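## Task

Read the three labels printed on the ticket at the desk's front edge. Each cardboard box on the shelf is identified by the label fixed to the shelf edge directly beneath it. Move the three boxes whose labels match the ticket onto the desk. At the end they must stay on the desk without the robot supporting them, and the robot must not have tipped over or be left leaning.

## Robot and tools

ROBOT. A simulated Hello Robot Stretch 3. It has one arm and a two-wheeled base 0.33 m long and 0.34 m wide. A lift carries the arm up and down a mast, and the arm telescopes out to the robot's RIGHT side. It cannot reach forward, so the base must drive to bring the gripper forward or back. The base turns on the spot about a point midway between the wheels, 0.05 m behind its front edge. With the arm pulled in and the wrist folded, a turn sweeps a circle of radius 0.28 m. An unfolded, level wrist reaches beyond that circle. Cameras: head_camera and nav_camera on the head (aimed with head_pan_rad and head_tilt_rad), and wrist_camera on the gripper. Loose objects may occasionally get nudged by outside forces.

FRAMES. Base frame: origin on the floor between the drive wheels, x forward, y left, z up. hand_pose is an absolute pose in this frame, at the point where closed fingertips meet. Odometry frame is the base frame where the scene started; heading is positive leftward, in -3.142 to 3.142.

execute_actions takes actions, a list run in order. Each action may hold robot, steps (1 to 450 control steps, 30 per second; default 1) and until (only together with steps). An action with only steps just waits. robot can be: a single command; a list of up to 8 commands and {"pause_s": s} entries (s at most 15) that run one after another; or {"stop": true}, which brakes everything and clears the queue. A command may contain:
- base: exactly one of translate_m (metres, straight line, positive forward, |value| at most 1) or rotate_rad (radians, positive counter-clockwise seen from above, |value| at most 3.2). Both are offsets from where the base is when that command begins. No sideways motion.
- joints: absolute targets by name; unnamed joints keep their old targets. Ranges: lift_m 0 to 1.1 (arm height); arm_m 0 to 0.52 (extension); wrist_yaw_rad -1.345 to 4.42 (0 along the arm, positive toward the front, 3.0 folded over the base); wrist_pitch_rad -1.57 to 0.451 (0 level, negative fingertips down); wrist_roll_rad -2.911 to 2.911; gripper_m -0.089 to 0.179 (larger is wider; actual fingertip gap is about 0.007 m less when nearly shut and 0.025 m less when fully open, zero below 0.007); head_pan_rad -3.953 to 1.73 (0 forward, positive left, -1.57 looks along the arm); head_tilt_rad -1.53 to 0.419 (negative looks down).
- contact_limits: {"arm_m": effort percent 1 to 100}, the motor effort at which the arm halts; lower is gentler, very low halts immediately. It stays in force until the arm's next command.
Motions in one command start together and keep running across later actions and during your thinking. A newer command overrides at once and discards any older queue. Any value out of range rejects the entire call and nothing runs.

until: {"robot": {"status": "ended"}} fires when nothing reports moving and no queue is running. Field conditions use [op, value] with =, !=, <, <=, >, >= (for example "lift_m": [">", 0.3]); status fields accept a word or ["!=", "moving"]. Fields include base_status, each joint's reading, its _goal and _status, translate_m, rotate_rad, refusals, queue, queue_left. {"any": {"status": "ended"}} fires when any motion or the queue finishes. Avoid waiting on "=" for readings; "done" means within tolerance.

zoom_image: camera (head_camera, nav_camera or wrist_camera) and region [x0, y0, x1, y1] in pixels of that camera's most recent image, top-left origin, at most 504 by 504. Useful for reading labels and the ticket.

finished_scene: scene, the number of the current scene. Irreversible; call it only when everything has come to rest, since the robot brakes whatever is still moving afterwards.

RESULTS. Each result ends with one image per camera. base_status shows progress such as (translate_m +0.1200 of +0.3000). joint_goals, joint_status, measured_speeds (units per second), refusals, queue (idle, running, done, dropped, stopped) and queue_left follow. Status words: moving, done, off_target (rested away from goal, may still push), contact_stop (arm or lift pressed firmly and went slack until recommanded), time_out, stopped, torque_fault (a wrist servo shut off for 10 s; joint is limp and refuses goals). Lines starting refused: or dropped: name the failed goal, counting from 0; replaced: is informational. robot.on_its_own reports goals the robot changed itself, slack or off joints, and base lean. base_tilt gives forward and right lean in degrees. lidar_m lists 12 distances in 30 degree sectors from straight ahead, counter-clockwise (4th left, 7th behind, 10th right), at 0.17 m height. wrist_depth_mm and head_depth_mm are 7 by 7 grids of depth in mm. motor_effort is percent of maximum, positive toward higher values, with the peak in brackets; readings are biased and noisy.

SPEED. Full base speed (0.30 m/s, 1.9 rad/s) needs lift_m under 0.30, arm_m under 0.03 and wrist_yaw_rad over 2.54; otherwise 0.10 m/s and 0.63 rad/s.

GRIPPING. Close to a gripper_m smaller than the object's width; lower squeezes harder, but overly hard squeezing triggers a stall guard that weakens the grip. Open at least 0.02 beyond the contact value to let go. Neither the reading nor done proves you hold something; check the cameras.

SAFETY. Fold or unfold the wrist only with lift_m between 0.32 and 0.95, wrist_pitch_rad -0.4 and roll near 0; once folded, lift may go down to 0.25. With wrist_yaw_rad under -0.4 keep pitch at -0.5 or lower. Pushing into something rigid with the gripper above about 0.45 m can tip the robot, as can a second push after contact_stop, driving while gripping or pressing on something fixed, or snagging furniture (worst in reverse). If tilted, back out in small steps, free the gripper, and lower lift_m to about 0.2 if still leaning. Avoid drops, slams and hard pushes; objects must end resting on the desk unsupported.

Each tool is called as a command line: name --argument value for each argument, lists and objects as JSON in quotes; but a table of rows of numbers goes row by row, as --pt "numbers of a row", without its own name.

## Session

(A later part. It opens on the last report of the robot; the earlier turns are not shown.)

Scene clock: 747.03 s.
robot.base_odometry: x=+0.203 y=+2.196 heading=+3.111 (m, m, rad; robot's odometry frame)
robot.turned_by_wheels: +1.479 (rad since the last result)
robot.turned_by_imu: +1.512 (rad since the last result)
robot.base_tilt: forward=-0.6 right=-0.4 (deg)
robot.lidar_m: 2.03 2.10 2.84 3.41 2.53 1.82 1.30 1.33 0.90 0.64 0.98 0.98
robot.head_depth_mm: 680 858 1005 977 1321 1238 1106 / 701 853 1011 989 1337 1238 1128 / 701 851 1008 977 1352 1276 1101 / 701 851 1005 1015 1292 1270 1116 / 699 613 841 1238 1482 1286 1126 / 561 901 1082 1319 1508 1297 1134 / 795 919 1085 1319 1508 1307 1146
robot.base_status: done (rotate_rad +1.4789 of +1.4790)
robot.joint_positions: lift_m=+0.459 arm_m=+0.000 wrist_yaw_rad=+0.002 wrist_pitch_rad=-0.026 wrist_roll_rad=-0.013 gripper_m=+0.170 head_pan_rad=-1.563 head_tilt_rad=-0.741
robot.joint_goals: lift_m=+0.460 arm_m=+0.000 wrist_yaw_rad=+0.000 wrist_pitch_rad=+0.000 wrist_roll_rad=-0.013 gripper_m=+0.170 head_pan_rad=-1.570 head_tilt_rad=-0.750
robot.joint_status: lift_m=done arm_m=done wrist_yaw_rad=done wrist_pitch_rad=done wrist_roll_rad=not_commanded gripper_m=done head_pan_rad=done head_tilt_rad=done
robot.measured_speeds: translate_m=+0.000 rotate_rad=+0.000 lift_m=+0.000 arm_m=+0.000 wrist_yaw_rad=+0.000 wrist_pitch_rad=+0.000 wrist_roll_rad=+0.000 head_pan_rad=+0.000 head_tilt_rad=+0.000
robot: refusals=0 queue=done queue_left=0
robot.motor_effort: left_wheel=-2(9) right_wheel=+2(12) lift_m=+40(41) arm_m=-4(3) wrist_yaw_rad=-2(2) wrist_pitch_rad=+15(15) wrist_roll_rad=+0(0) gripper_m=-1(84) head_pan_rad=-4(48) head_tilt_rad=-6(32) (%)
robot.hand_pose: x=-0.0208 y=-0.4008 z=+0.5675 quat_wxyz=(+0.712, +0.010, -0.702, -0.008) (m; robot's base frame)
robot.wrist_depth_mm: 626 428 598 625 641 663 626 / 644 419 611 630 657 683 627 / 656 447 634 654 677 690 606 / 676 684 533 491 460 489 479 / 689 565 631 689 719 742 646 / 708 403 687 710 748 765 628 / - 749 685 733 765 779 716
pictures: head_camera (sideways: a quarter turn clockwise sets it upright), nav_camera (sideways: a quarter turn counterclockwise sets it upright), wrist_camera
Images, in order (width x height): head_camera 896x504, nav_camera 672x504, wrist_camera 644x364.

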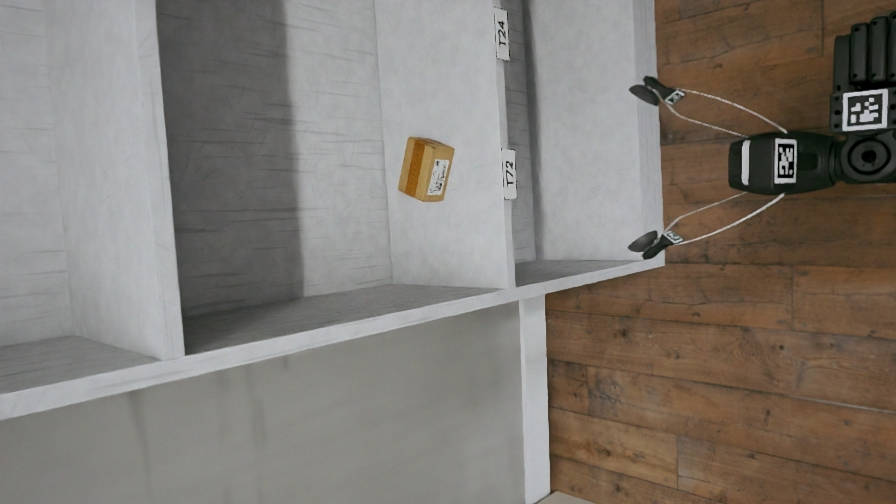

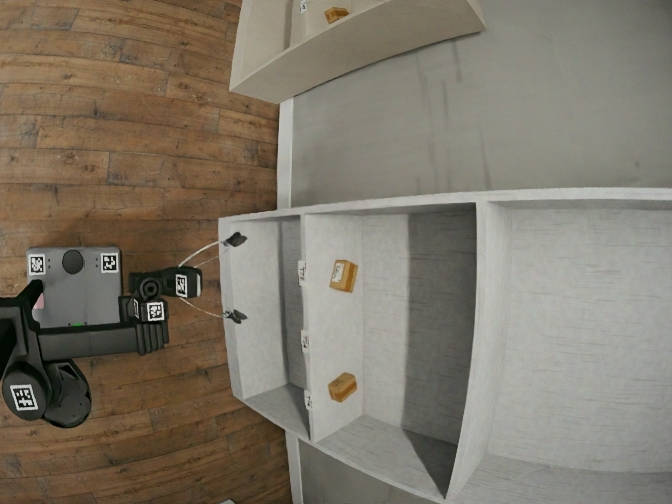

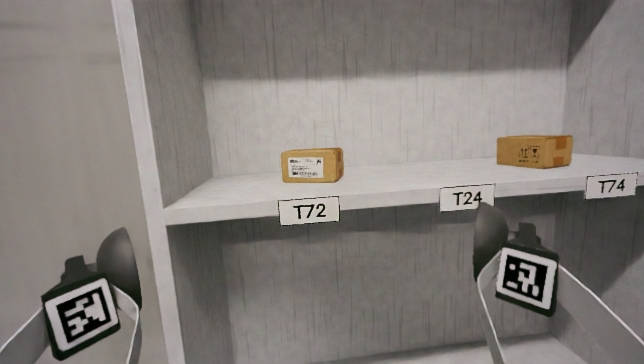

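execute_actions --actions '[{"robot":{"joints":{"arm_m":0.34}},"steps":450,"until":{"robot":{"status":"ended"}}}]'

Scene clock: 761.13 s.
robot.base_odometry: x=+0.203 y=+2.196 heading=+3.111 (m, m, rad; robot's odometry frame)
robot.turned_by_wheels: +0.000 (rad since the last result)
robot.turned_by_imu: +0.000 (rad since the last result)
robot.base_tilt: forward=-0.6 right=-0.3 (deg)
robot.lidar_m: 2.03 2.09 2.84 3.42 2.53 1.82 1.30 1.33 0.90 0.64 0.98 0.98
robot.head_depth_mm: 679 852 1001 977 1315 1242 1097 / 700 853 1006 985 1321 1247 1098 / 700 854 1005 981 1301 1256 1109 / 699 851 1008 1013 1302 1268 1118 / 701 613 837 1236 1486 1279 1124 / 561 897 1082 1313 1497 1294 1134 / 798 921 1084 1322 1515 1306 1142
robot.base_status: done (rotate_rad +1.4789 of +1.4790)
robot.joint_positions: lift_m=+0.459 arm_m=+0.340 wrist_yaw_rad=+0.001 wrist_pitch_rad=-0.024 wrist_roll_rad=-0.013 gripper_m=+0.170 head_pan_rad=-1.563 head_tilt_rad=-0.741
robot.joint_goals: lift_m=+0.460 arm_m=+0.340 wrist_yaw_rad=+0.000 wrist_pitch_rad=+0.000 wrist_roll_rad=-0.013 gripper_m=+0.170 head_pan_rad=-1.570 head_tilt_rad=-0.750
robot.joint_status: lift_m=done arm_m=done wrist_yaw_rad=done wrist_pitch_rad=done wrist_roll_rad=not_commanded gripper_m=done head_pan_rad=done head_tilt_rad=done
robot.measured_speeds: translate_m=+0.000 rotate_rad=+0.000 lift_m=+0.000 arm_m=+0.000 wrist_yaw_rad=+0.000 wrist_pitch_rad=+0.000 wrist_roll_rad=+0.000 head_pan_rad=+0.000 head_tilt_rad=+0.000
robot: refusals=0 queue=done queue_left=0
robot.motor_effort: left_wheel=-2(3) right_wheel=+2(2) lift_m=+39(40) arm_m=+3(2) wrist_yaw_rad=-1(2) wrist_pitch_rad=+14(15) wrist_roll_rad=+0(0) gripper_m=+0(0) head_pan_rad=-4(5) head_tilt_rad=-6(5) (%)
robot.hand_pose: x=-0.0212 y=-0.7402 z=+0.5679 quat_wxyz=(+0.712, +0.009, -0.702, -0.008) (m; robot's base frame)
robot.wrist_depth_mm: 244 274 282 292 301 311 322 / 240 280 287 299 309 318 330 / 236 287 298 308 316 331 342 / 230 295 304 201 324 337 346 / 227 279 242 155 148 255 225 / 203 181 169 158 151 152 156 / - 134 131 128 125 122 121
pictures: head_camera (sideways: a quarter turn clockwise sets it upright), nav_camera (sideways: a quarter turn counterclockwise sets it upright), wrist_camera
Images, in order (width x height): head_camera 896x504, nav_camera 672x504, wrist_camera 644x364.

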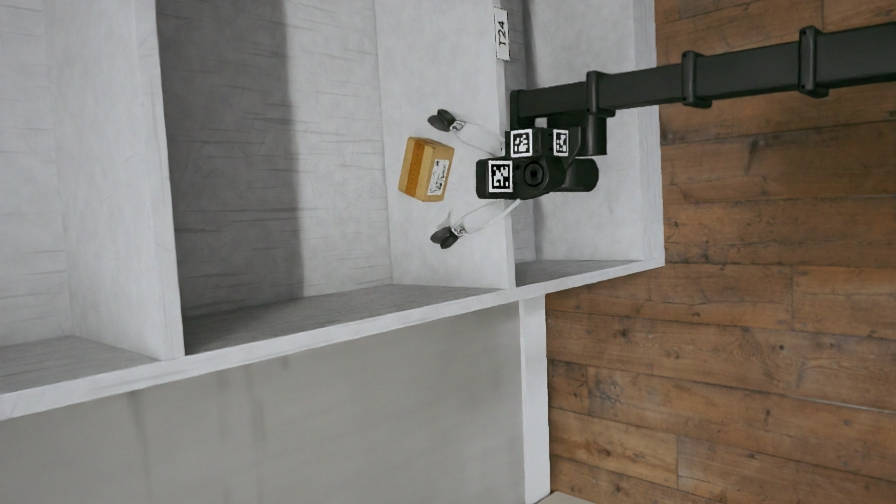

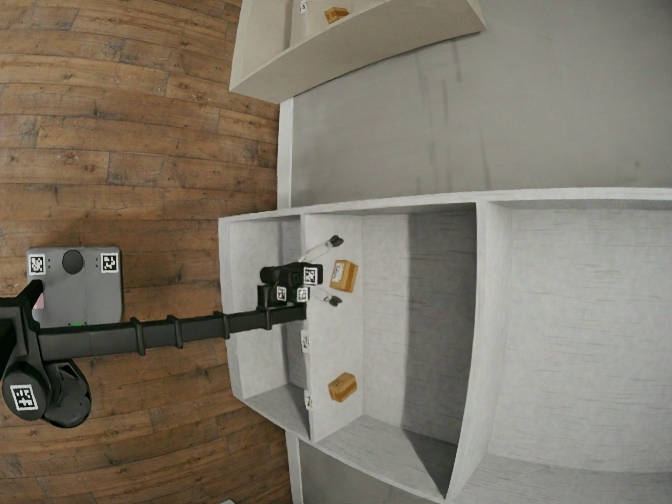

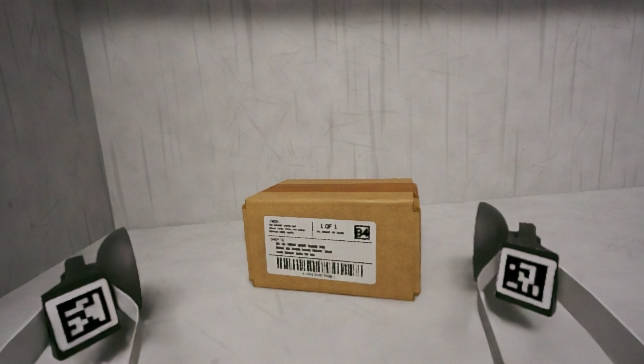

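execute_actions --actions '[{"robot":[{"joints":{"arm_m":0.372},"base":{"translate_m":-0.012}},{"joints":{"gripper_m":0.056}}],"steps":450,"until":{"robot":{"status":"ended"}}},{"steps":10}]'

Scene clock: 770.97 s.
robot.base_odometry: x=+0.215 y=+2.196 heading=+3.111 (m, m, rad; robot's odometry frame)
robot.turned_by_wheels: +0.000 (rad since the last result)
robot.turned_by_imu: +0.000 (rad since the last result)
robot.base_tilt: forward=-0.6 right=-0.4 (deg)
robot.lidar_m: 2.04 2.11 2.86 3.42 2.51 1.81 1.29 1.31 0.89 0.64 0.64 0.99
robot.head_depth_mm: 677 853 1006 977 1322 1248 1085 / 698 855 1008 993 1302 1253 1098 / 698 856 1007 990 1315 1258 1106 / 699 856 1002 1010 1330 1273 1116 / 708 655 821 1027 1461 1290 1123 / 554 878 1084 1321 1519 1298 1138 / 795 919 1085 1326 1515 1309 1140
robot.base_status: done (translate_m -0.0120 of -0.0120)
robot.joint_positions: lift_m=+0.459 arm_m=+0.372 wrist_yaw_rad=+0.000 wrist_pitch_rad=-0.024 wrist_roll_rad=-0.013 gripper_m=+0.057 head_pan_rad=-1.563 head_tilt_rad=-0.741
robot.joint_goals: lift_m=+0.460 arm_m=+0.372 wrist_yaw_rad=+0.000 wrist_pitch_rad=+0.000 wrist_roll_rad=-0.013 gripper_m=+0.056 head_pan_rad=-1.570 head_tilt_rad=-0.750
robot.joint_status: lift_m=done arm_m=done wrist_yaw_rad=done wrist_pitch_rad=done wrist_roll_rad=not_commanded gripper_m=done head_pan_rad=done head_tilt_rad=done
robot.measured_speeds: translate_m=+0.000 rotate_rad=+0.000 lift_m=+0.000 arm_m=+0.000 wrist_yaw_rad=+0.000 wrist_pitch_rad=+0.000 wrist_roll_rad=+0.000 head_pan_rad=+0.000 head_tilt_rad=+0.000
robot: refusals=0 queue=done queue_left=0
robot.motor_effort: left_wheel=-2(7) right_wheel=+2(4) lift_m=+40(40) arm_m=+3(3) wrist_yaw_rad=+0(1) wrist_pitch_rad=+14(14) wrist_roll_rad=+0(0) gripper_m=-19(97) head_pan_rad=-4(4) head_tilt_rad=-5(6) (%)
robot.hand_pose: x=-0.0215 y=-0.7722 z=+0.5679 quat_wxyz=(+0.712, +0.009, -0.702, -0.009) (m; robot's base frame)
robot.wrist_depth_mm: 240 246 253 262 269 281 288 / 244 251 259 267 278 285 296 / 249 257 266 277 285 295 305 / 250 264 272 278 291 303 313 / 241 268 127 117 111 234 223 / 188 198 129 119 113 159 156 / 142 129 130 122 117 122 120
pictures: head_camera (sideways: a quarter turn clockwise sets it upright), nav_camera (sideways: a quarter turn counterclockwise sets it upright), wrist_camera
Images, in order (width x height): head_camera 896x504, nav_camera 672x504, wrist_camera 644x364.

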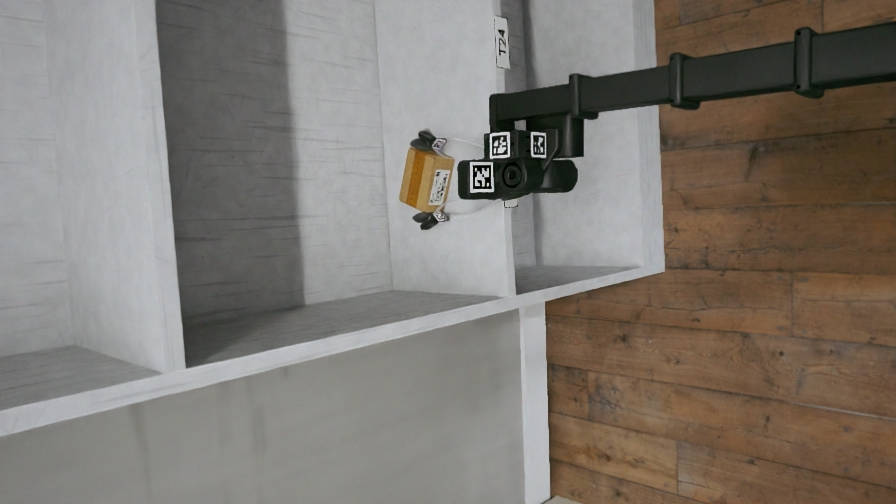

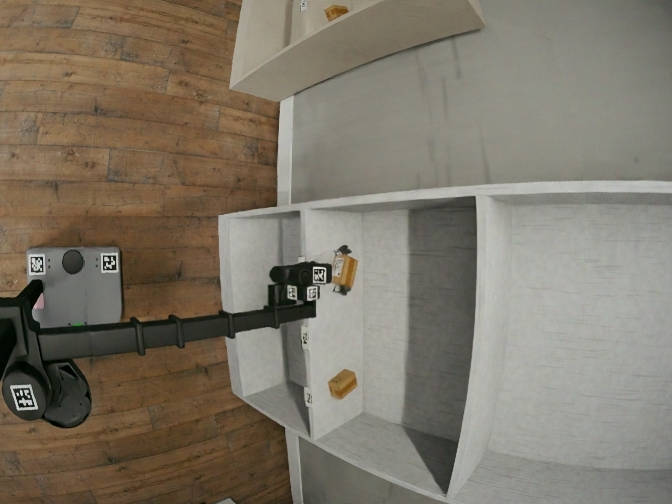

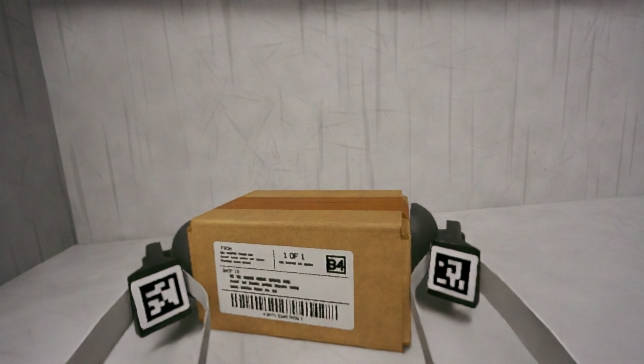

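execute_actions --actions '[{"robot":[{"joints":{"lift_m":0.50}},{"joints":{"arm_m":0.0}},{"base":{"rotate_rad":1.575},"joints":{"head_pan_rad":-1.2,"head_tilt_rad":-0.9}},{"base":{"translate_m":1.0},"joints":{"lift_m":0.95}},{"base":{"translate_m":1.0}},{"base":{"translate_m":0.3}},{"base":{"rotate_rad":1.571},"joints":{"head_pan_rad":-1.57,"head_tilt_rad":-0.45}}],"steps":300,"until":{"robot":{"queue_left":["<=",3]}}}]'

Scene clock: 792.10 s.
robot.base_odometry: x=+0.215 y=+2.196 heading=-1.597 (m, m, rad; robot's odometry frame)
robot.turned_by_wheels: +1.575 (rad since the last result)
robot.turned_by_imu: +1.594 (rad since the last result)
robot.base_tilt: forward=-0.6 right=-0.2 (deg)
robot.lidar_m: 3.42 2.51 1.82 1.29 1.32 0.89 0.64 0.64 0.99 2.04 2.10 2.84
robot.head_depth_mm: 1758 1962 1741 1501 704 1177 - / 1840 2051 1762 1526 1307 1195 - / 1923 2099 1787 1536 1346 1200 1114 / 1983 2187 1801 1559 1360 1212 1091 / 2071 2189 1842 1576 1373 1221 1100 / 2157 2263 1866 1592 1396 1233 1108 / 2267 2280 1879 1604 1405 1246 1114
robot.base_status: done (rotate_rad +1.5749 of +1.5750)
robot.joint_positions: lift_m=+0.499 arm_m=+0.000 wrist_yaw_rad=+0.000 wrist_pitch_rad=-0.030 wrist_roll_rad=-0.013 gripper_m=+0.057 head_pan_rad=-1.207 head_tilt_rad=-0.889
robot.joint_goals: lift_m=+0.500 arm_m=+0.000 wrist_yaw_rad=+0.000 wrist_pitch_rad=+0.000 wrist_roll_rad=-0.013 gripper_m=+0.056 head_pan_rad=-1.200 head_tilt_rad=-0.900
robot.joint_status: lift_m=done arm_m=done wrist_yaw_rad=done wrist_pitch_rad=done wrist_roll_rad=not_commanded gripper_m=done head_pan_rad=done head_tilt_rad=done
robot.measured_speeds: translate_m=+0.000 rotate_rad=+0.000 lift_m=+0.000 arm_m=+0.000 wrist_yaw_rad=+0.000 wrist_pitch_rad=+0.000 wrist_roll_rad=+0.000 head_pan_rad=+0.000 head_tilt_rad=+0.000
robot: refusals=0 queue=running queue_left=3
robot.motor_effort: left_wheel=-2(4) right_wheel=+3(8) lift_m=+40(41) arm_m=-3(5) wrist_yaw_rad=+0(0) wrist_pitch_rad=+18(18) wrist_roll_rad=+0(0) gripper_m=-20(22) head_pan_rad=+6(36) head_tilt_rad=-7(24) (%)
robot.hand_pose: x=-0.0215 y=-0.4007 z=+0.6063 quat_wxyz=(+0.712, +0.011, -0.702, -0.011) (m; robot's base frame)
robot.wrist_depth_mm: - - - - - - 921 / - - - - - - 943 / - - - - - - 924 / - - - - - - 742 / - - 127 117 111 - 953 / - - 129 119 113 - 976 / - - 965 126 938 958 774
pictures: head_camera (sideways: a quarter turn clockwise sets it upright), nav_camera (sideways: a quarter turn counterclockwise sets it upright), wrist_camera
Images, in order (width x height): head_camera 896x504, nav_camera 672x504, wrist_camera 644x364.

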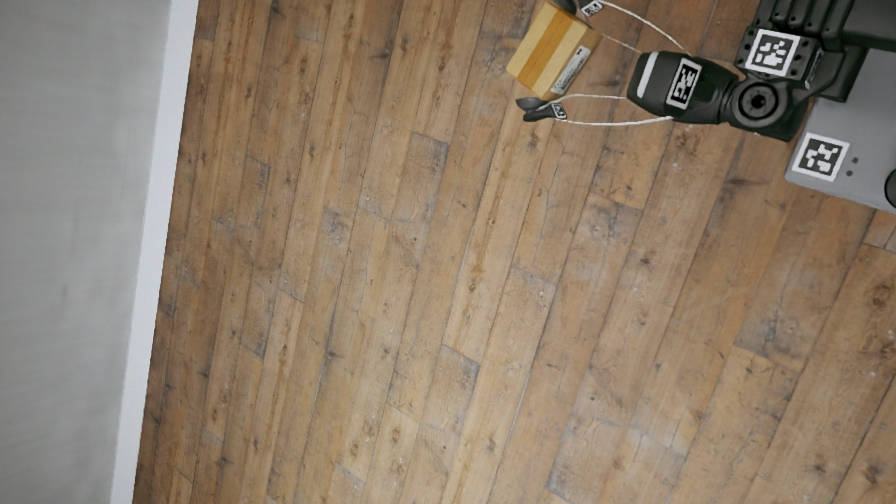

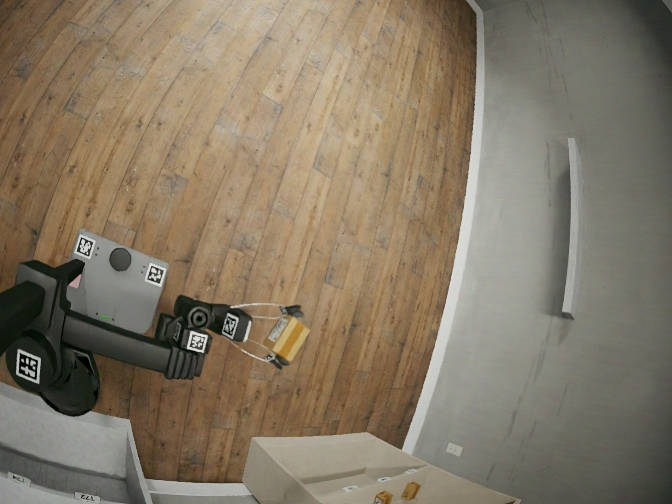

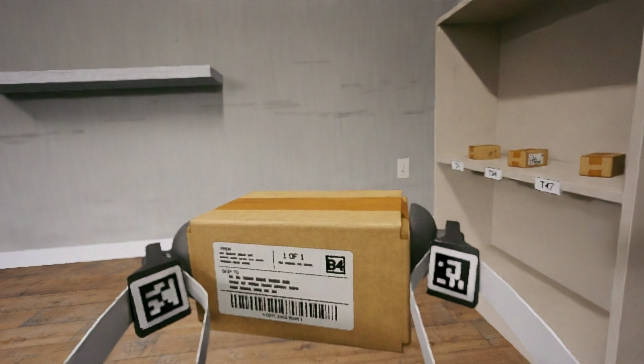

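execute_actions --actions '[{"steps":450,"until":{"robot":{"status":"ended"}}},{"steps":450,"until":{"robot":{"status":"ended"}}},{"steps":300,"until":{"robot":{"status":"ended"}}}]'

Scene clock: 821.50 s.
robot.base_odometry: x=+0.155 y=-0.103 heading=-0.026 (m, m, rad; robot's odometry frame)
robot.turned_by_wheels: +1.571 (rad since the last result)
robot.turned_by_imu: +1.605 (rad since the last result)
robot.base_tilt: forward=-0.6 right=-0.2 (deg)
robot.lidar_m: 1.75 1.83 2.49 2.94 2.88 2.09 2.01 2.08 1.17 0.92 1.14 1.82
robot.head_depth_mm: 1228 1346 982 1265 1665 - - / 1236 1354 1004 407 - - - / 1239 1355 1031 414 407 - 1243 / 1243 1380 1062 814 1848 1505 1247 / 1252 1379 1094 827 1834 1499 1252 / 1265 1379 1120 808 1756 1528 1269 / 1267 1384 1154 868 1900 1557 1281
robot.base_status: done (rotate_rad +1.5709 of +1.5710)
robot.joint_positions: lift_m=+0.949 arm_m=+0.000 wrist_yaw_rad=+0.000 wrist_pitch_rad=-0.030 wrist_roll_rad=-0.013 gripper_m=+0.057 head_pan_rad=-1.563 head_tilt_rad=-0.458
robot.joint_goals: lift_m=+0.950 arm_m=+0.000 wrist_yaw_rad=+0.000 wrist_pitch_rad=+0.000 wrist_roll_rad=-0.013 gripper_m=+0.056 head_pan_rad=-1.570 head_tilt_rad=-0.450
robot.joint_status: lift_m=done arm_m=done wrist_yaw_rad=done wrist_pitch_rad=done wrist_roll_rad=not_commanded gripper_m=done head_pan_rad=done head_tilt_rad=done
robot.measured_speeds: translate_m=+0.000 rotate_rad=+0.000 lift_m=+0.000 arm_m=+0.000 wrist_yaw_rad=+0.000 wrist_pitch_rad=+0.000 wrist_roll_rad=+0.000 head_pan_rad=+0.000 head_tilt_rad=+0.000
robot: refusals=0 queue=done queue_left=0
robot.motor_effort: left_wheel=-2(7) right_wheel=+3(9) lift_m=+40(41) arm_m=-4(4) wrist_yaw_rad=+0(0) wrist_pitch_rad=+18(18) wrist_roll_rad=+0(0) gripper_m=-20(20) head_pan_rad=-4(38) head_tilt_rad=+5(40) (%)
robot.hand_pose: x=-0.0215 y=-0.4007 z=+1.0562 quat_wxyz=(+0.712, +0.011, -0.702, -0.011) (m; robot's base frame)
robot.wrist_depth_mm: - - - - - - - / - - - - - - - / - - - - - - - / - - - - 944 849 785 / 608 582 127 117 111 - - / - 482 129 119 113 - - / - - - 126 830 - -
pictures: head_camera (sideways: a quarter turn clockwise sets it upright), nav_camera (sideways: a quarter turn counterclockwise sets it upright), wrist_camera
Images, in order (width x height): head_camera 896x504, nav_camera 672x504, wrist_camera 644x364.

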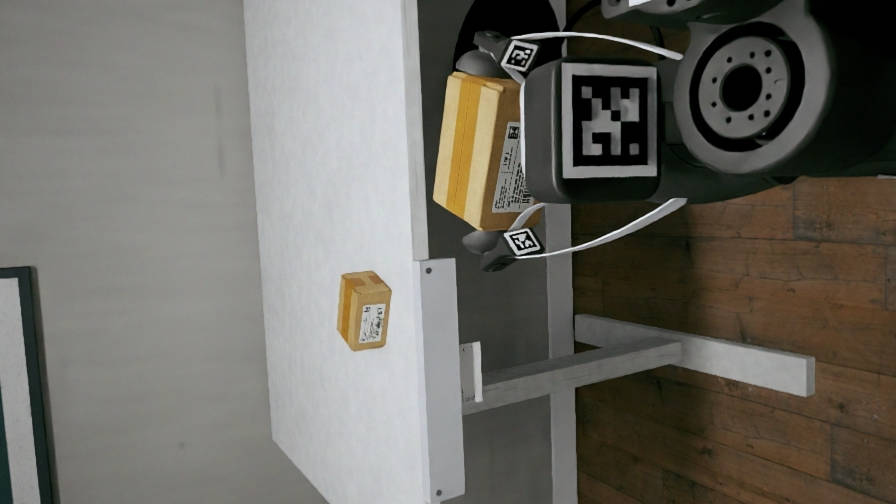

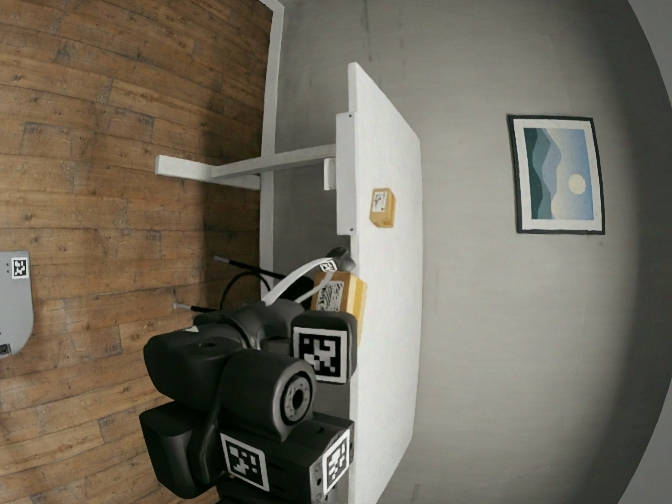

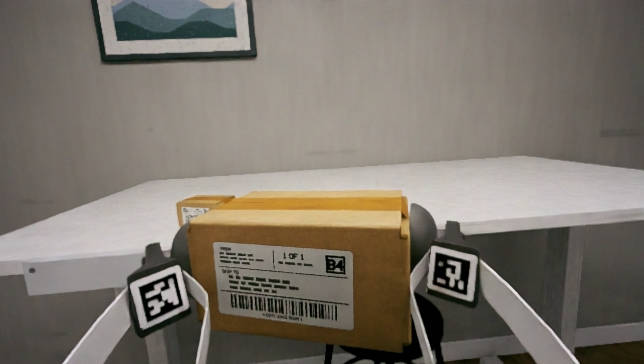

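execute_actions --actions '[{"robot":[{"joints":{"arm_m":0.47}},{"joints":{"lift_m":0.875}}],"steps":450,"until":{"robot":{"status":"ended"}}},{"steps":5}]'

Scene clock: 834.87 s.
robot.base_odometry: x=+0.155 y=-0.103 heading=-0.026 (m, m, rad; robot's odometry frame)
robot.turned_by_wheels: +0.000 (rad since the last result)
robot.turned_by_imu: +0.000 (rad since the last result)
robot.base_tilt: forward=-0.6 right=-0.3 (deg)
robot.lidar_m: 1.75 1.83 2.48 2.94 2.89 2.10 2.01 2.08 1.17 0.92 1.14 1.82
robot.head_depth_mm: 1231 1350 1042 - 1703 1456 1208 / 1232 1357 1167 1316 1669 1431 1230 / 1237 1352 1192 1706 1802 1488 1227 / 1245 1365 1062 1691 1820 1512 1246 / 1249 1380 1087 819 1842 1504 1259 / 1257 1377 1119 804 1762 1536 1273 / 1262 1400 1152 863 1883 1547 1279
robot.base_status: done (rotate_rad +1.5709 of +1.5710)
robot.joint_positions: lift_m=+0.876 arm_m=+0.470 wrist_yaw_rad=+0.000 wrist_pitch_rad=-0.030 wrist_roll_rad=-0.013 gripper_m=+0.057 head_pan_rad=-1.563 head_tilt_rad=-0.458
robot.joint_goals: lift_m=+0.875 arm_m=+0.470 wrist_yaw_rad=+0.000 wrist_pitch_rad=+0.000 wrist_roll_rad=-0.013 gripper_m=+0.056 head_pan_rad=-1.570 head_tilt_rad=-0.450
robot.joint_status: lift_m=done arm_m=done wrist_yaw_rad=done wrist_pitch_rad=done wrist_roll_rad=not_commanded gripper_m=done head_pan_rad=done head_tilt_rad=done
robot.measured_speeds: translate_m=+0.000 rotate_rad=+0.000 lift_m=+0.000 arm_m=+0.000 wrist_yaw_rad=+0.000 wrist_pitch_rad=+0.000 wrist_roll_rad=+0.000 head_pan_rad=+0.000 head_tilt_rad=+0.000
robot: refusals=0 queue=done queue_left=0
robot.motor_effort: left_wheel=-2(2) right_wheel=+3(3) lift_m=+14(40) arm_m=+3(4) wrist_yaw_rad=+0(1) wrist_pitch_rad=+18(18) wrist_roll_rad=+0(0) gripper_m=-21(19) head_pan_rad=-4(4) head_tilt_rad=+5(5) (%)
robot.hand_pose: x=-0.0215 y=-0.8700 z=+0.9824 quat_wxyz=(+0.712, +0.011, -0.702, -0.011) (m; robot's base frame)
robot.wrist_depth_mm: 734 737 759 779 796 822 837 / 741 749 772 784 812 840 879 / 757 788 795 811 831 853 861 / 768 675 608 553 503 468 433 / 334 325 127 117 111 262 252 / 215 224 129 119 114 187 178 / 166 146 137 126 131 140 138
pictures: head_camera (sideways: a quarter turn clockwise sets it upright), nav_camera (sideways: a quarter turn counterclockwise sets it upright), wrist_camera
Images, in order (width x height): head_camera 896x504, nav_camera 672x504, wrist_camera 644x364.

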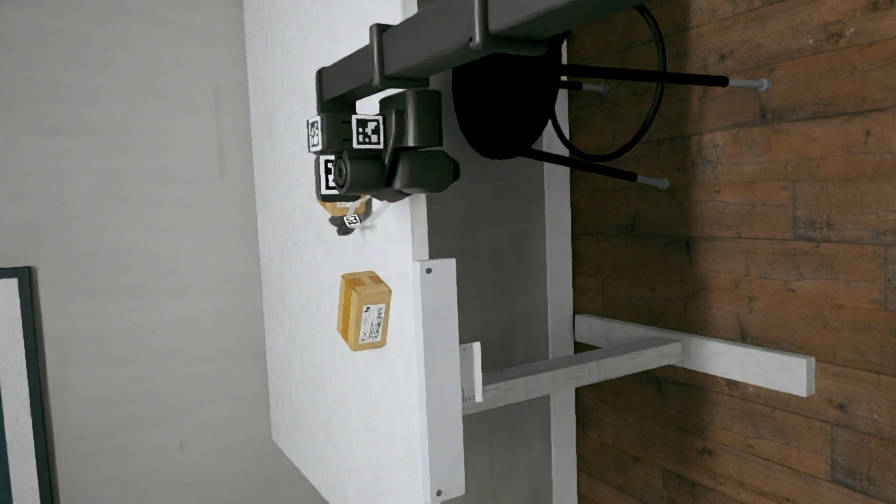

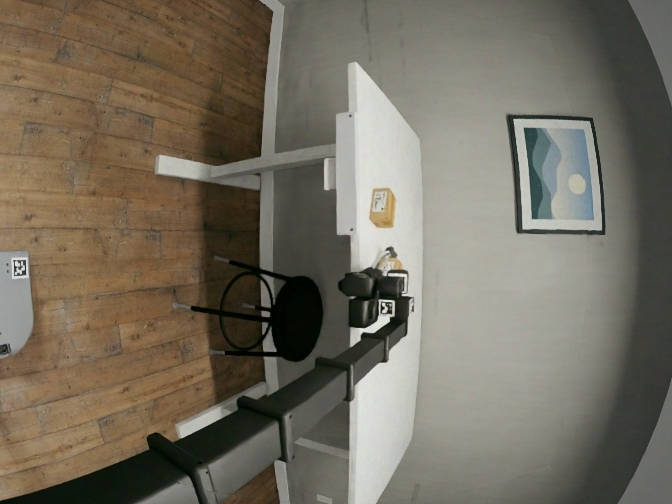

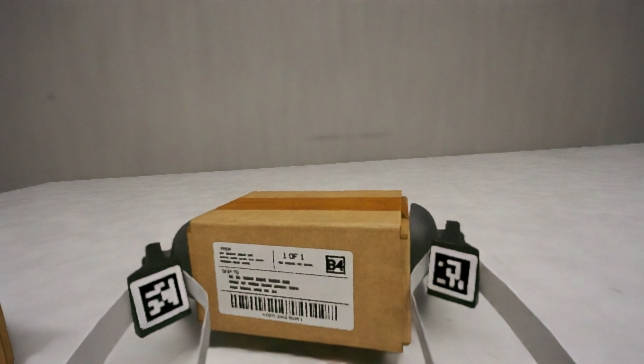

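execute_actions --actions '[{"robot":[{"joints":{"lift_m":0.865}},{"joints":{"gripper_m":0.16}}],"steps":150,"until":{"robot":{"status":"ended"}}},{"steps":5}]'

Scene clock: 864.67 s.
robot.base_odometry: x=+0.155 y=-0.103 heading=-0.026 (m, m, rad; robot's odometry frame)
robot.turned_by_wheels: +0.000 (rad since the last result)
robot.turned_by_imu: +0.000 (rad since the last result)
robot.base_tilt: forward=-0.7 right=-0.2 (deg)
robot.lidar_m: 1.75 1.83 2.48 2.94 2.89 2.09 2.01 2.08 1.17 0.92 1.14 1.82
robot.head_depth_mm: 1228 1345 987 - 1694 1445 1218 / 1233 1353 1161 1293 1663 1436 1229 / 1237 1361 1127 1723 1801 1481 1235 / 1245 1360 1069 1681 1831 1495 1249 / 1252 1378 1086 825 1833 1500 1259 / 1259 1383 1121 806 1754 1536 1267 / 1263 1390 1151 866 1888 1544 1280
robot.base_status: done (rotate_rad +1.5709 of +1.5710)
robot.joint_positions: lift_m=+0.866 arm_m=+0.470 wrist_yaw_rad=+0.000 wrist_pitch_rad=-0.026 wrist_roll_rad=-0.013 gripper_m=+0.160 head_pan_rad=-1.563 head_tilt_rad=-0.458
robot.joint_goals: lift_m=+0.865 arm_m=+0.470 wrist_yaw_rad=+0.000 wrist_pitch_rad=+0.000 wrist_roll_rad=-0.013 gripper_m=+0.160 head_pan_rad=-1.570 head_tilt_rad=-0.450
robot.joint_status: lift_m=done arm_m=done wrist_yaw_rad=done wrist_pitch_rad=done wrist_roll_rad=not_commanded gripper_m=done head_pan_rad=done head_tilt_rad=done
robot.measured_speeds: translate_m=+0.000 rotate_rad=+0.000 lift_m=+0.000 arm_m=+0.000 wrist_yaw_rad=+0.000 wrist_pitch_rad=+0.000 wrist_roll_rad=+0.000 head_pan_rad=+0.000 head_tilt_rad=+0.000
robot: refusals=0 queue=done queue_left=0
robot.motor_effort: left_wheel=-2(2) right_wheel=+2(2) lift_m=+13(13) arm_m=+3(3) wrist_yaw_rad=+1(0) wrist_pitch_rad=+15(18) wrist_roll_rad=+0(0) gripper_m=-1(83) head_pan_rad=-4(4) head_tilt_rad=+6(5) (%)
robot.hand_pose: x=-0.0215 y=-0.8702 z=+0.9736 quat_wxyz=(+0.712, +0.009, -0.702, -0.009) (m; robot's base frame)
robot.wrist_depth_mm: 717 742 757 762 808 806 837 / 737 758 777 795 807 827 850 / 758 781 799 811 838 850 877 / 759 635 568 506 467 430 403 / 310 311 132 122 211 259 231 / 210 187 133 121 152 - 163 / - 135 132 124 120 127 126
pictures: head_camera (sideways: a quarter turn clockwise sets it upright), nav_camera (sideways: a quarter turn counterclockwise sets it upright), wrist_camera
Images, in order (width x height): head_camera 896x504, nav_camera 672x504, wrist_camera 644x364.

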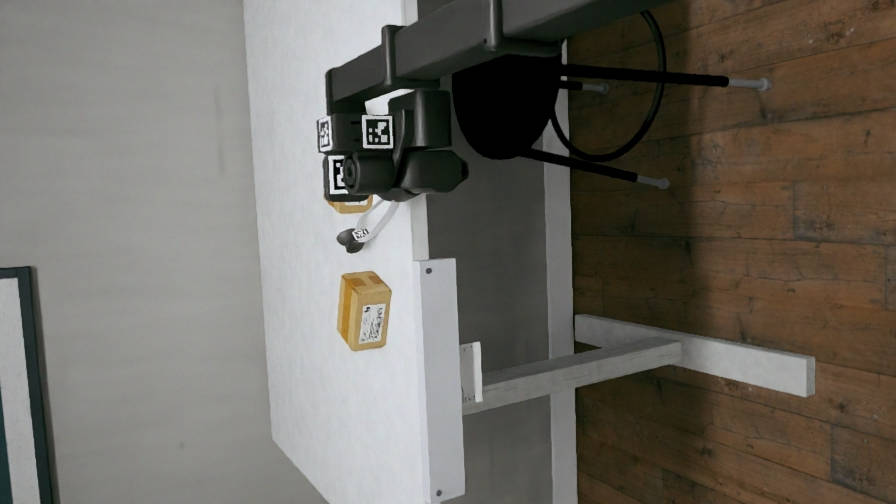

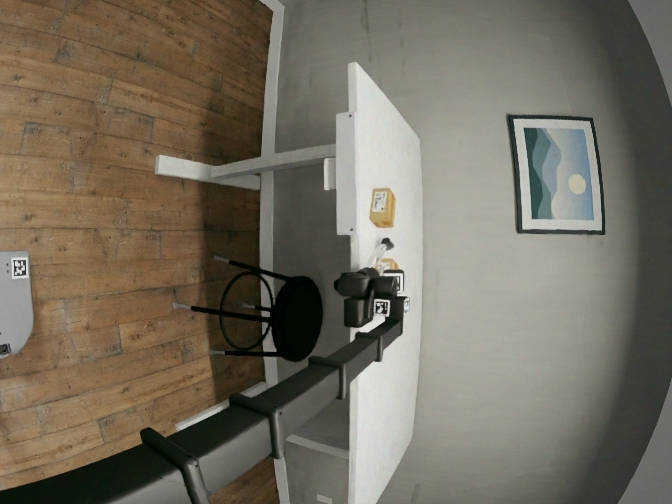

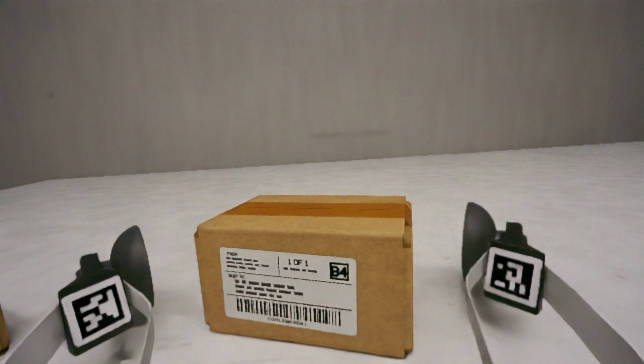

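execute_actions --actions '[{"robot":[{"joints":{"lift_m":0.885,"arm_m":0.0}},{"joints":{"wrist_pitch_rad":-0.4,"wrist_yaw_rad":2.7,"lift_m":0.34,"gripper_m":0.1,"head_pan_rad":0.0,"head_tilt_rad":-0.5},"base":{"rotate_rad":2.043}},{"joints":{"lift_m":0.28}},{"base":{"translate_m":1.0}},{"base":{"translate_m":1.0}},{"base":{"translate_m":0.55}},{"base":{"rotate_rad":1.094},"joints":{"lift_m":0.34,"head_pan_rad":-1.57,"head_tilt_rad":-0.75}},{"joints":{"lift_m":0.42,"wrist_yaw_rad":0.0,"gripper_m":0.17}}],"steps":450,"until":{"robot":{"queue_left":["<=",3]}}}]'

Scene clock: 894.30 s.
robot.base_odometry: x=-0.230 y=+0.702 heading=+2.017 (m, m, rad; robot's odometry frame)
robot.turned_by_wheels: +2.043 (rad since the last result)
robot.turned_by_imu: +2.074 (rad since the last result)
robot.base_tilt: forward=-0.3 right=+0.0 (deg)
robot.lidar_m: 2.41 1.71 1.62 1.65 2.16 1.93 2.04 2.26 2.16 2.21 2.35 2.15
robot.head_depth_mm: 1963 2109 2294 2271 1743 1421 1183 / 2070 2249 2477 2327 1784 1433 1193 / 2161 2334 2608 2364 1791 1448 1206 / 2302 2543 2888 2374 1814 1461 1224 / 2325 2501 2689 2422 1835 1482 1236 / 2048 2170 2269 2315 1860 1492 1243 / 1826 1904 1992 2121 1891 1507 1251
robot.base_status: moving (translate_m +0.8927 of +1.0000)
robot.joint_positions: lift_m=+0.281 arm_m=+0.000 wrist_yaw_rad=+2.698 wrist_pitch_rad=-0.416 wrist_roll_rad=-0.013 gripper_m=+0.100 head_pan_rad=-0.007 head_tilt_rad=-0.495
robot.joint_goals: lift_m=+0.280 arm_m=+0.000 wrist_yaw_rad=+2.700 wrist_pitch_rad=-0.400 wrist_roll_rad=-0.013 gripper_m=+0.100 head_pan_rad=+0.000 head_tilt_rad=-0.500
robot.joint_status: lift_m=done arm_m=done wrist_yaw_rad=done wrist_pitch_rad=done wrist_roll_rad=not_commanded gripper_m=done head_pan_rad=done head_tilt_rad=done
robot.measured_speeds: translate_m=+0.259 rotate_rad=+0.001 lift_m=+0.000 arm_m=+0.000 wrist_yaw_rad=+0.000 wrist_pitch_rad=+0.000 wrist_roll_rad=+0.000 head_pan_rad=+0.000 head_tilt_rad=+0.000
robot: refusals=0 queue=running queue_left=4
robot.motor_effort: left_wheel=-4(6) right_wheel=+1(12) lift_m=+13(42) arm_m=-3(5) wrist_yaw_rad=+3(4) wrist_pitch_rad=+10(15) wrist_roll_rad=+0(0) gripper_m=+0(82) head_pan_rad=+5(50) head_tilt_rad=-2(14) (%)
robot.hand_pose: x=+0.0751 y=+0.0576 z=+0.2937 quat_wxyz=(+0.295, +0.703, -0.007, +0.648) (m; robot's base frame)
robot.wrist_depth_mm: - - - - - - - / - - - - - - - / - - - - - - 983 / 841 811 806 793 779 770 762 / 654 645 630 626 644 601 604 / 549 540 524 511 500 523 503 / - - - 442 437 435 430
pictures: head_camera (sideways: a quarter turn clockwise sets it upright), nav_camera (sideways: a quarter turn counterclockwise sets it upright), wrist_camera
Images, in order (width x height): head_camera 896x504, nav_camera 672x504, wrist_camera 644x364.

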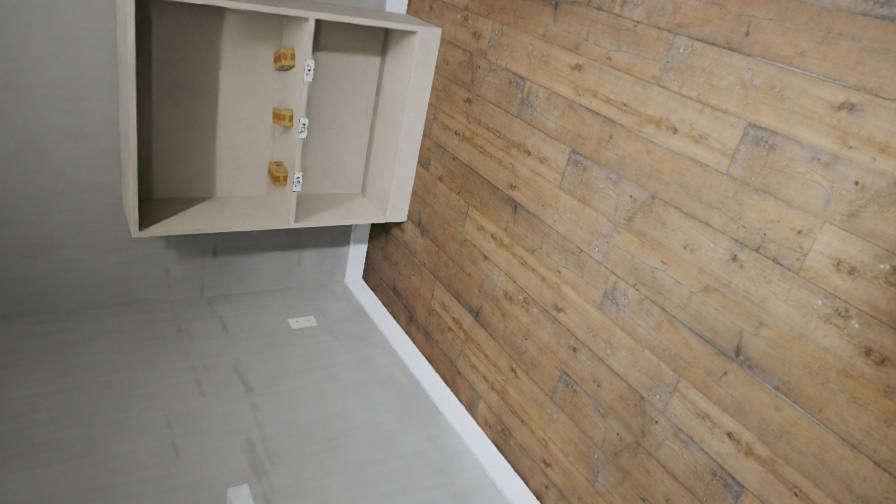

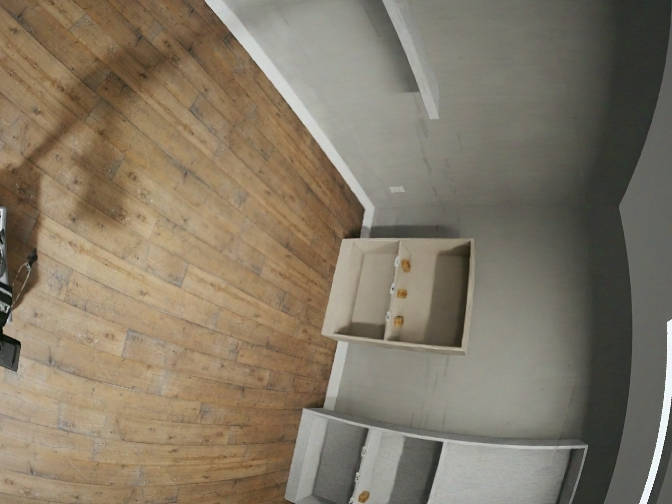

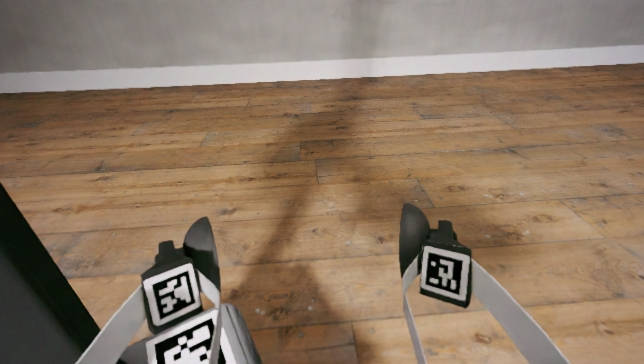

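execute_actions --actions '[{"steps":450,"until":{"robot":{"status":"ended"}}},{"steps":300,"until":{"robot":{"status":"ended"}}},{"robot":{"joints":{"wrist_pitch_rad":0.0}},"steps":100,"until":{"robot":{"status":"ended"}}}]'

Scene clock: 910.37 s.
robot.base_odometry: x=-0.945 y=+2.198 heading=+3.111 (m, m, rad; robot's odometry frame)
robot.turned_by_wheels: +1.094 (rad since the last result)
robot.turned_by_imu: +1.118 (rad since the last result)
robot.base_tilt: forward=-0.7 right=-0.2 (deg)
robot.lidar_m: 0.87 0.90 1.22 3.29 3.62 3.05 2.45 1.19 0.76 0.92 0.75 0.91
robot.head_depth_mm: 681 872 1026 993 1287 1236 1105 / 700 875 1028 1023 1332 1237 1120 / 721 877 1027 1006 1342 1259 1102 / 745 878 1035 1056 1361 1263 1111 / 763 877 1031 1030 1353 1285 1128 / 764 880 1039 1056 1295 1300 1127 / 767 801 877 968 1528 1309 1146
robot.base_status: done (rotate_rad +1.0939 of +1.0940)
robot.joint_positions: lift_m=+0.419 arm_m=+0.000 wrist_yaw_rad=+0.002 wrist_pitch_rad=-0.026 wrist_roll_rad=-0.013 gripper_m=+0.170 head_pan_rad=-1.563 head_tilt_rad=-0.741
robot.joint_goals: lift_m=+0.420 arm_m=+0.000 wrist_yaw_rad=+0.000 wrist_pitch_rad=+0.000 wrist_roll_rad=-0.013 gripper_m=+0.170 head_pan_rad=-1.570 head_tilt_rad=-0.750
robot.joint_status: lift_m=done arm_m=done wrist_yaw_rad=done wrist_pitch_rad=done wrist_roll_rad=not_commanded gripper_m=done head_pan_rad=done head_tilt_rad=done
robot.measured_speeds: translate_m=+0.000 rotate_rad=+0.000 lift_m=+0.000 arm_m=+0.000 wrist_yaw_rad=+0.000 wrist_pitch_rad=+0.000 wrist_roll_rad=+0.000 head_pan_rad=+0.000 head_tilt_rad=+0.000
robot: refusals=0 queue=done queue_left=0
robot.motor_effort: left_wheel=-2(9) right_wheel=+2(11) lift_m=+39(42) arm_m=-3(4) wrist_yaw_rad=-2(1) wrist_pitch_rad=+15(15) wrist_roll_rad=+0(0) gripper_m=-1(84) head_pan_rad=-4(51) head_tilt_rad=-6(29) (%)
robot.hand_pose: x=-0.0208 y=-0.4008 z=+0.5275 quat_wxyz=(+0.712, +0.010, -0.702, -0.008) (m; robot's base frame)
robot.wrist_depth_mm: 544 607 626 633 655 541 733 / 533 624 634 659 671 543 756 / 524 651 654 673 685 560 770 / 485 449 507 465 490 479 807 / 497 667 688 713 733 556 847 / 464 697 716 733 758 688 858 / - 710 729 753 751 597 833
pictures: head_camera (sideways: a quarter turn clockwise sets it upright), nav_camera (sideways: a quarter turn counterclockwise sets it upright), wrist_camera
Images, in order (width x height): head_camera 896x504, nav_camera 672x504, wrist_camera 644x364.

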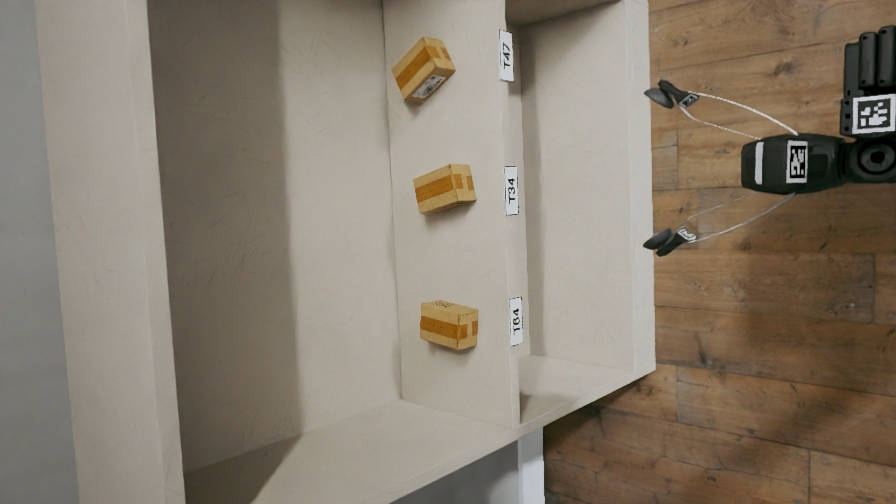

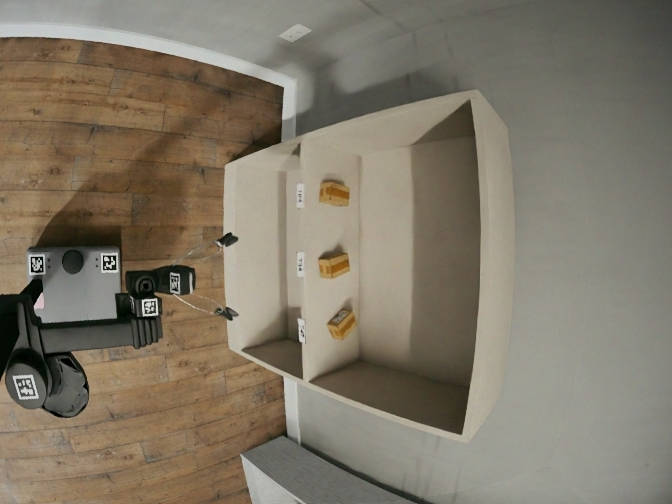

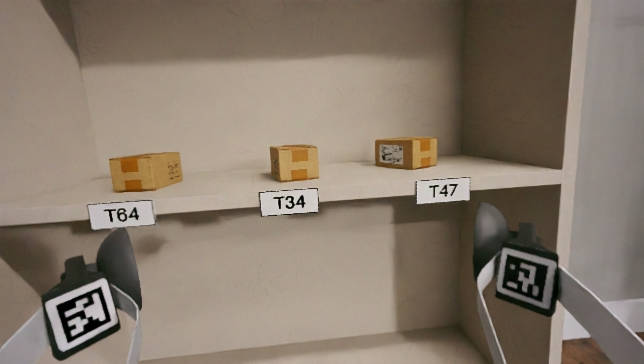

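execute_actions --actions '[{"robot":{"joints":{"arm_m":0.25},"base":{"translate_m":0.02}},"steps":450,"until":{"robot":{"status":"ended"}}}]'

Scene clock: 928.17 s.
robot.base_odometry: x=-0.965 y=+2.198 heading=+3.111 (m, m, rad; robot's odometry frame)
robot.turned_by_wheels: +0.000 (rad since the last result)
robot.turned_by_imu: +0.000 (rad since the last result)
robot.base_tilt: forward=-0.6 right=-0.3 (deg)
robot.lidar_m: 0.85 0.88 1.20 3.21 3.34 3.07 2.47 1.21 0.77 0.91 0.74 0.89
robot.head_depth_mm: 681 870 1026 995 1320 1238 1100 / 701 869 1027 1031 1347 1213 1096 / 720 873 1034 1003 1407 1238 1103 / 744 878 1035 1059 1354 1273 1110 / 762 874 1037 1026 1349 1285 1126 / 765 880 1010 1041 1280 1295 1133 / 769 756 829 1309 1523 1302 1145
robot.base_status: done (translate_m +0.0200 of +0.0200)
robot.joint_positions: lift_m=+0.419 arm_m=+0.250 wrist_yaw_rad=+0.002 wrist_pitch_rad=-0.014 wrist_roll_rad=-0.011 gripper_m=+0.170 head_pan_rad=-1.563 head_tilt_rad=-0.741
robot.joint_goals: lift_m=+0.420 arm_m=+0.250 wrist_yaw_rad=+0.000 wrist_pitch_rad=+0.000 wrist_roll_rad=-0.011 gripper_m=+0.170 head_pan_rad=-1.570 head_tilt_rad=-0.750
robot.joint_status: lift_m=done arm_m=done wrist_yaw_rad=done wrist_pitch_rad=done wrist_roll_rad=not_commanded gripper_m=done head_pan_rad=done head_tilt_rad=done
robot.measured_speeds: translate_m=+0.000 rotate_rad=+0.000 lift_m=+0.000 arm_m=+0.000 wrist_yaw_rad=+0.000 wrist_pitch_rad=+0.000 wrist_roll_rad=+0.000 head_pan_rad=+0.000 head_tilt_rad=+0.000
robot: refusals=0 queue=done queue_left=0
robot.motor_effort: left_wheel=-2(3) right_wheel=+3(8) lift_m=+38(40) arm_m=+4(5) wrist_yaw_rad=-2(2) wrist_pitch_rad=+8(15) wrist_roll_rad=-1(1) gripper_m=-2(1) head_pan_rad=-3(3) head_tilt_rad=-6(5) (%)
robot.hand_pose: x=-0.0209 y=-0.6504 z=+0.5304 quat_wxyz=(+0.711, +0.006, -0.703, -0.004) (m; robot's base frame)
robot.wrist_depth_mm: 370 378 392 399 407 421 399 / 382 391 401 411 418 433 401 / 387 398 409 422 432 443 404 / 270 407 417 223 431 289 319 / 233 282 254 220 230 242 211 / - 172 166 165 171 175 180 / - 438 165 168 481 495 470
pictures: head_camera (sideways: a quarter turn clockwise sets it upright), nav_camera (sideways: a quarter turn counterclockwise sets it upright), wrist_camera
Images, in order (width x height): head_camera 896x504, nav_camera 672x504, wrist_camera 644x364.

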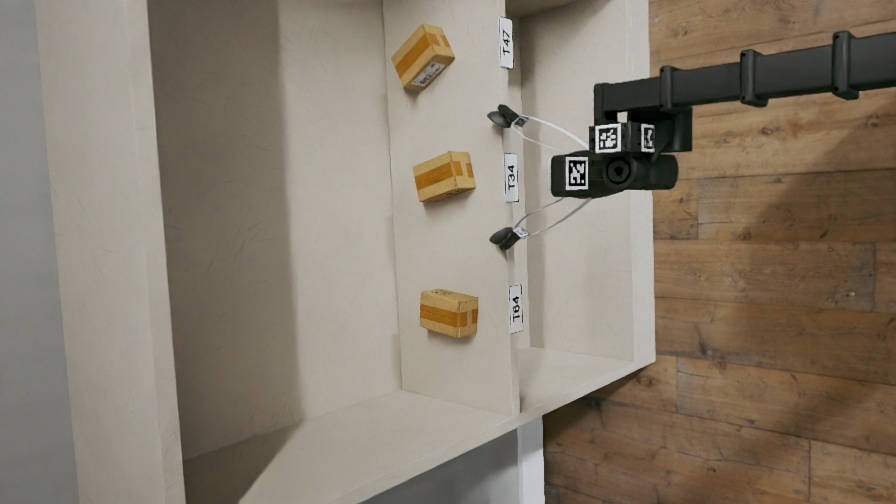

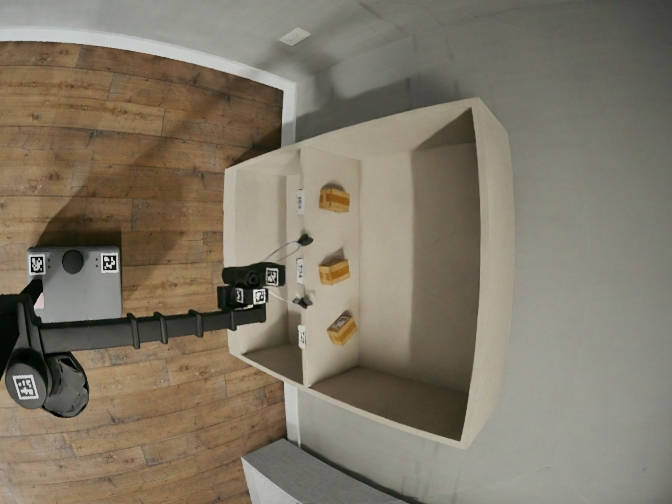

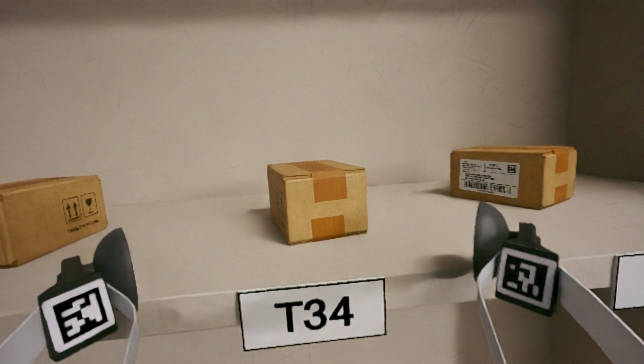

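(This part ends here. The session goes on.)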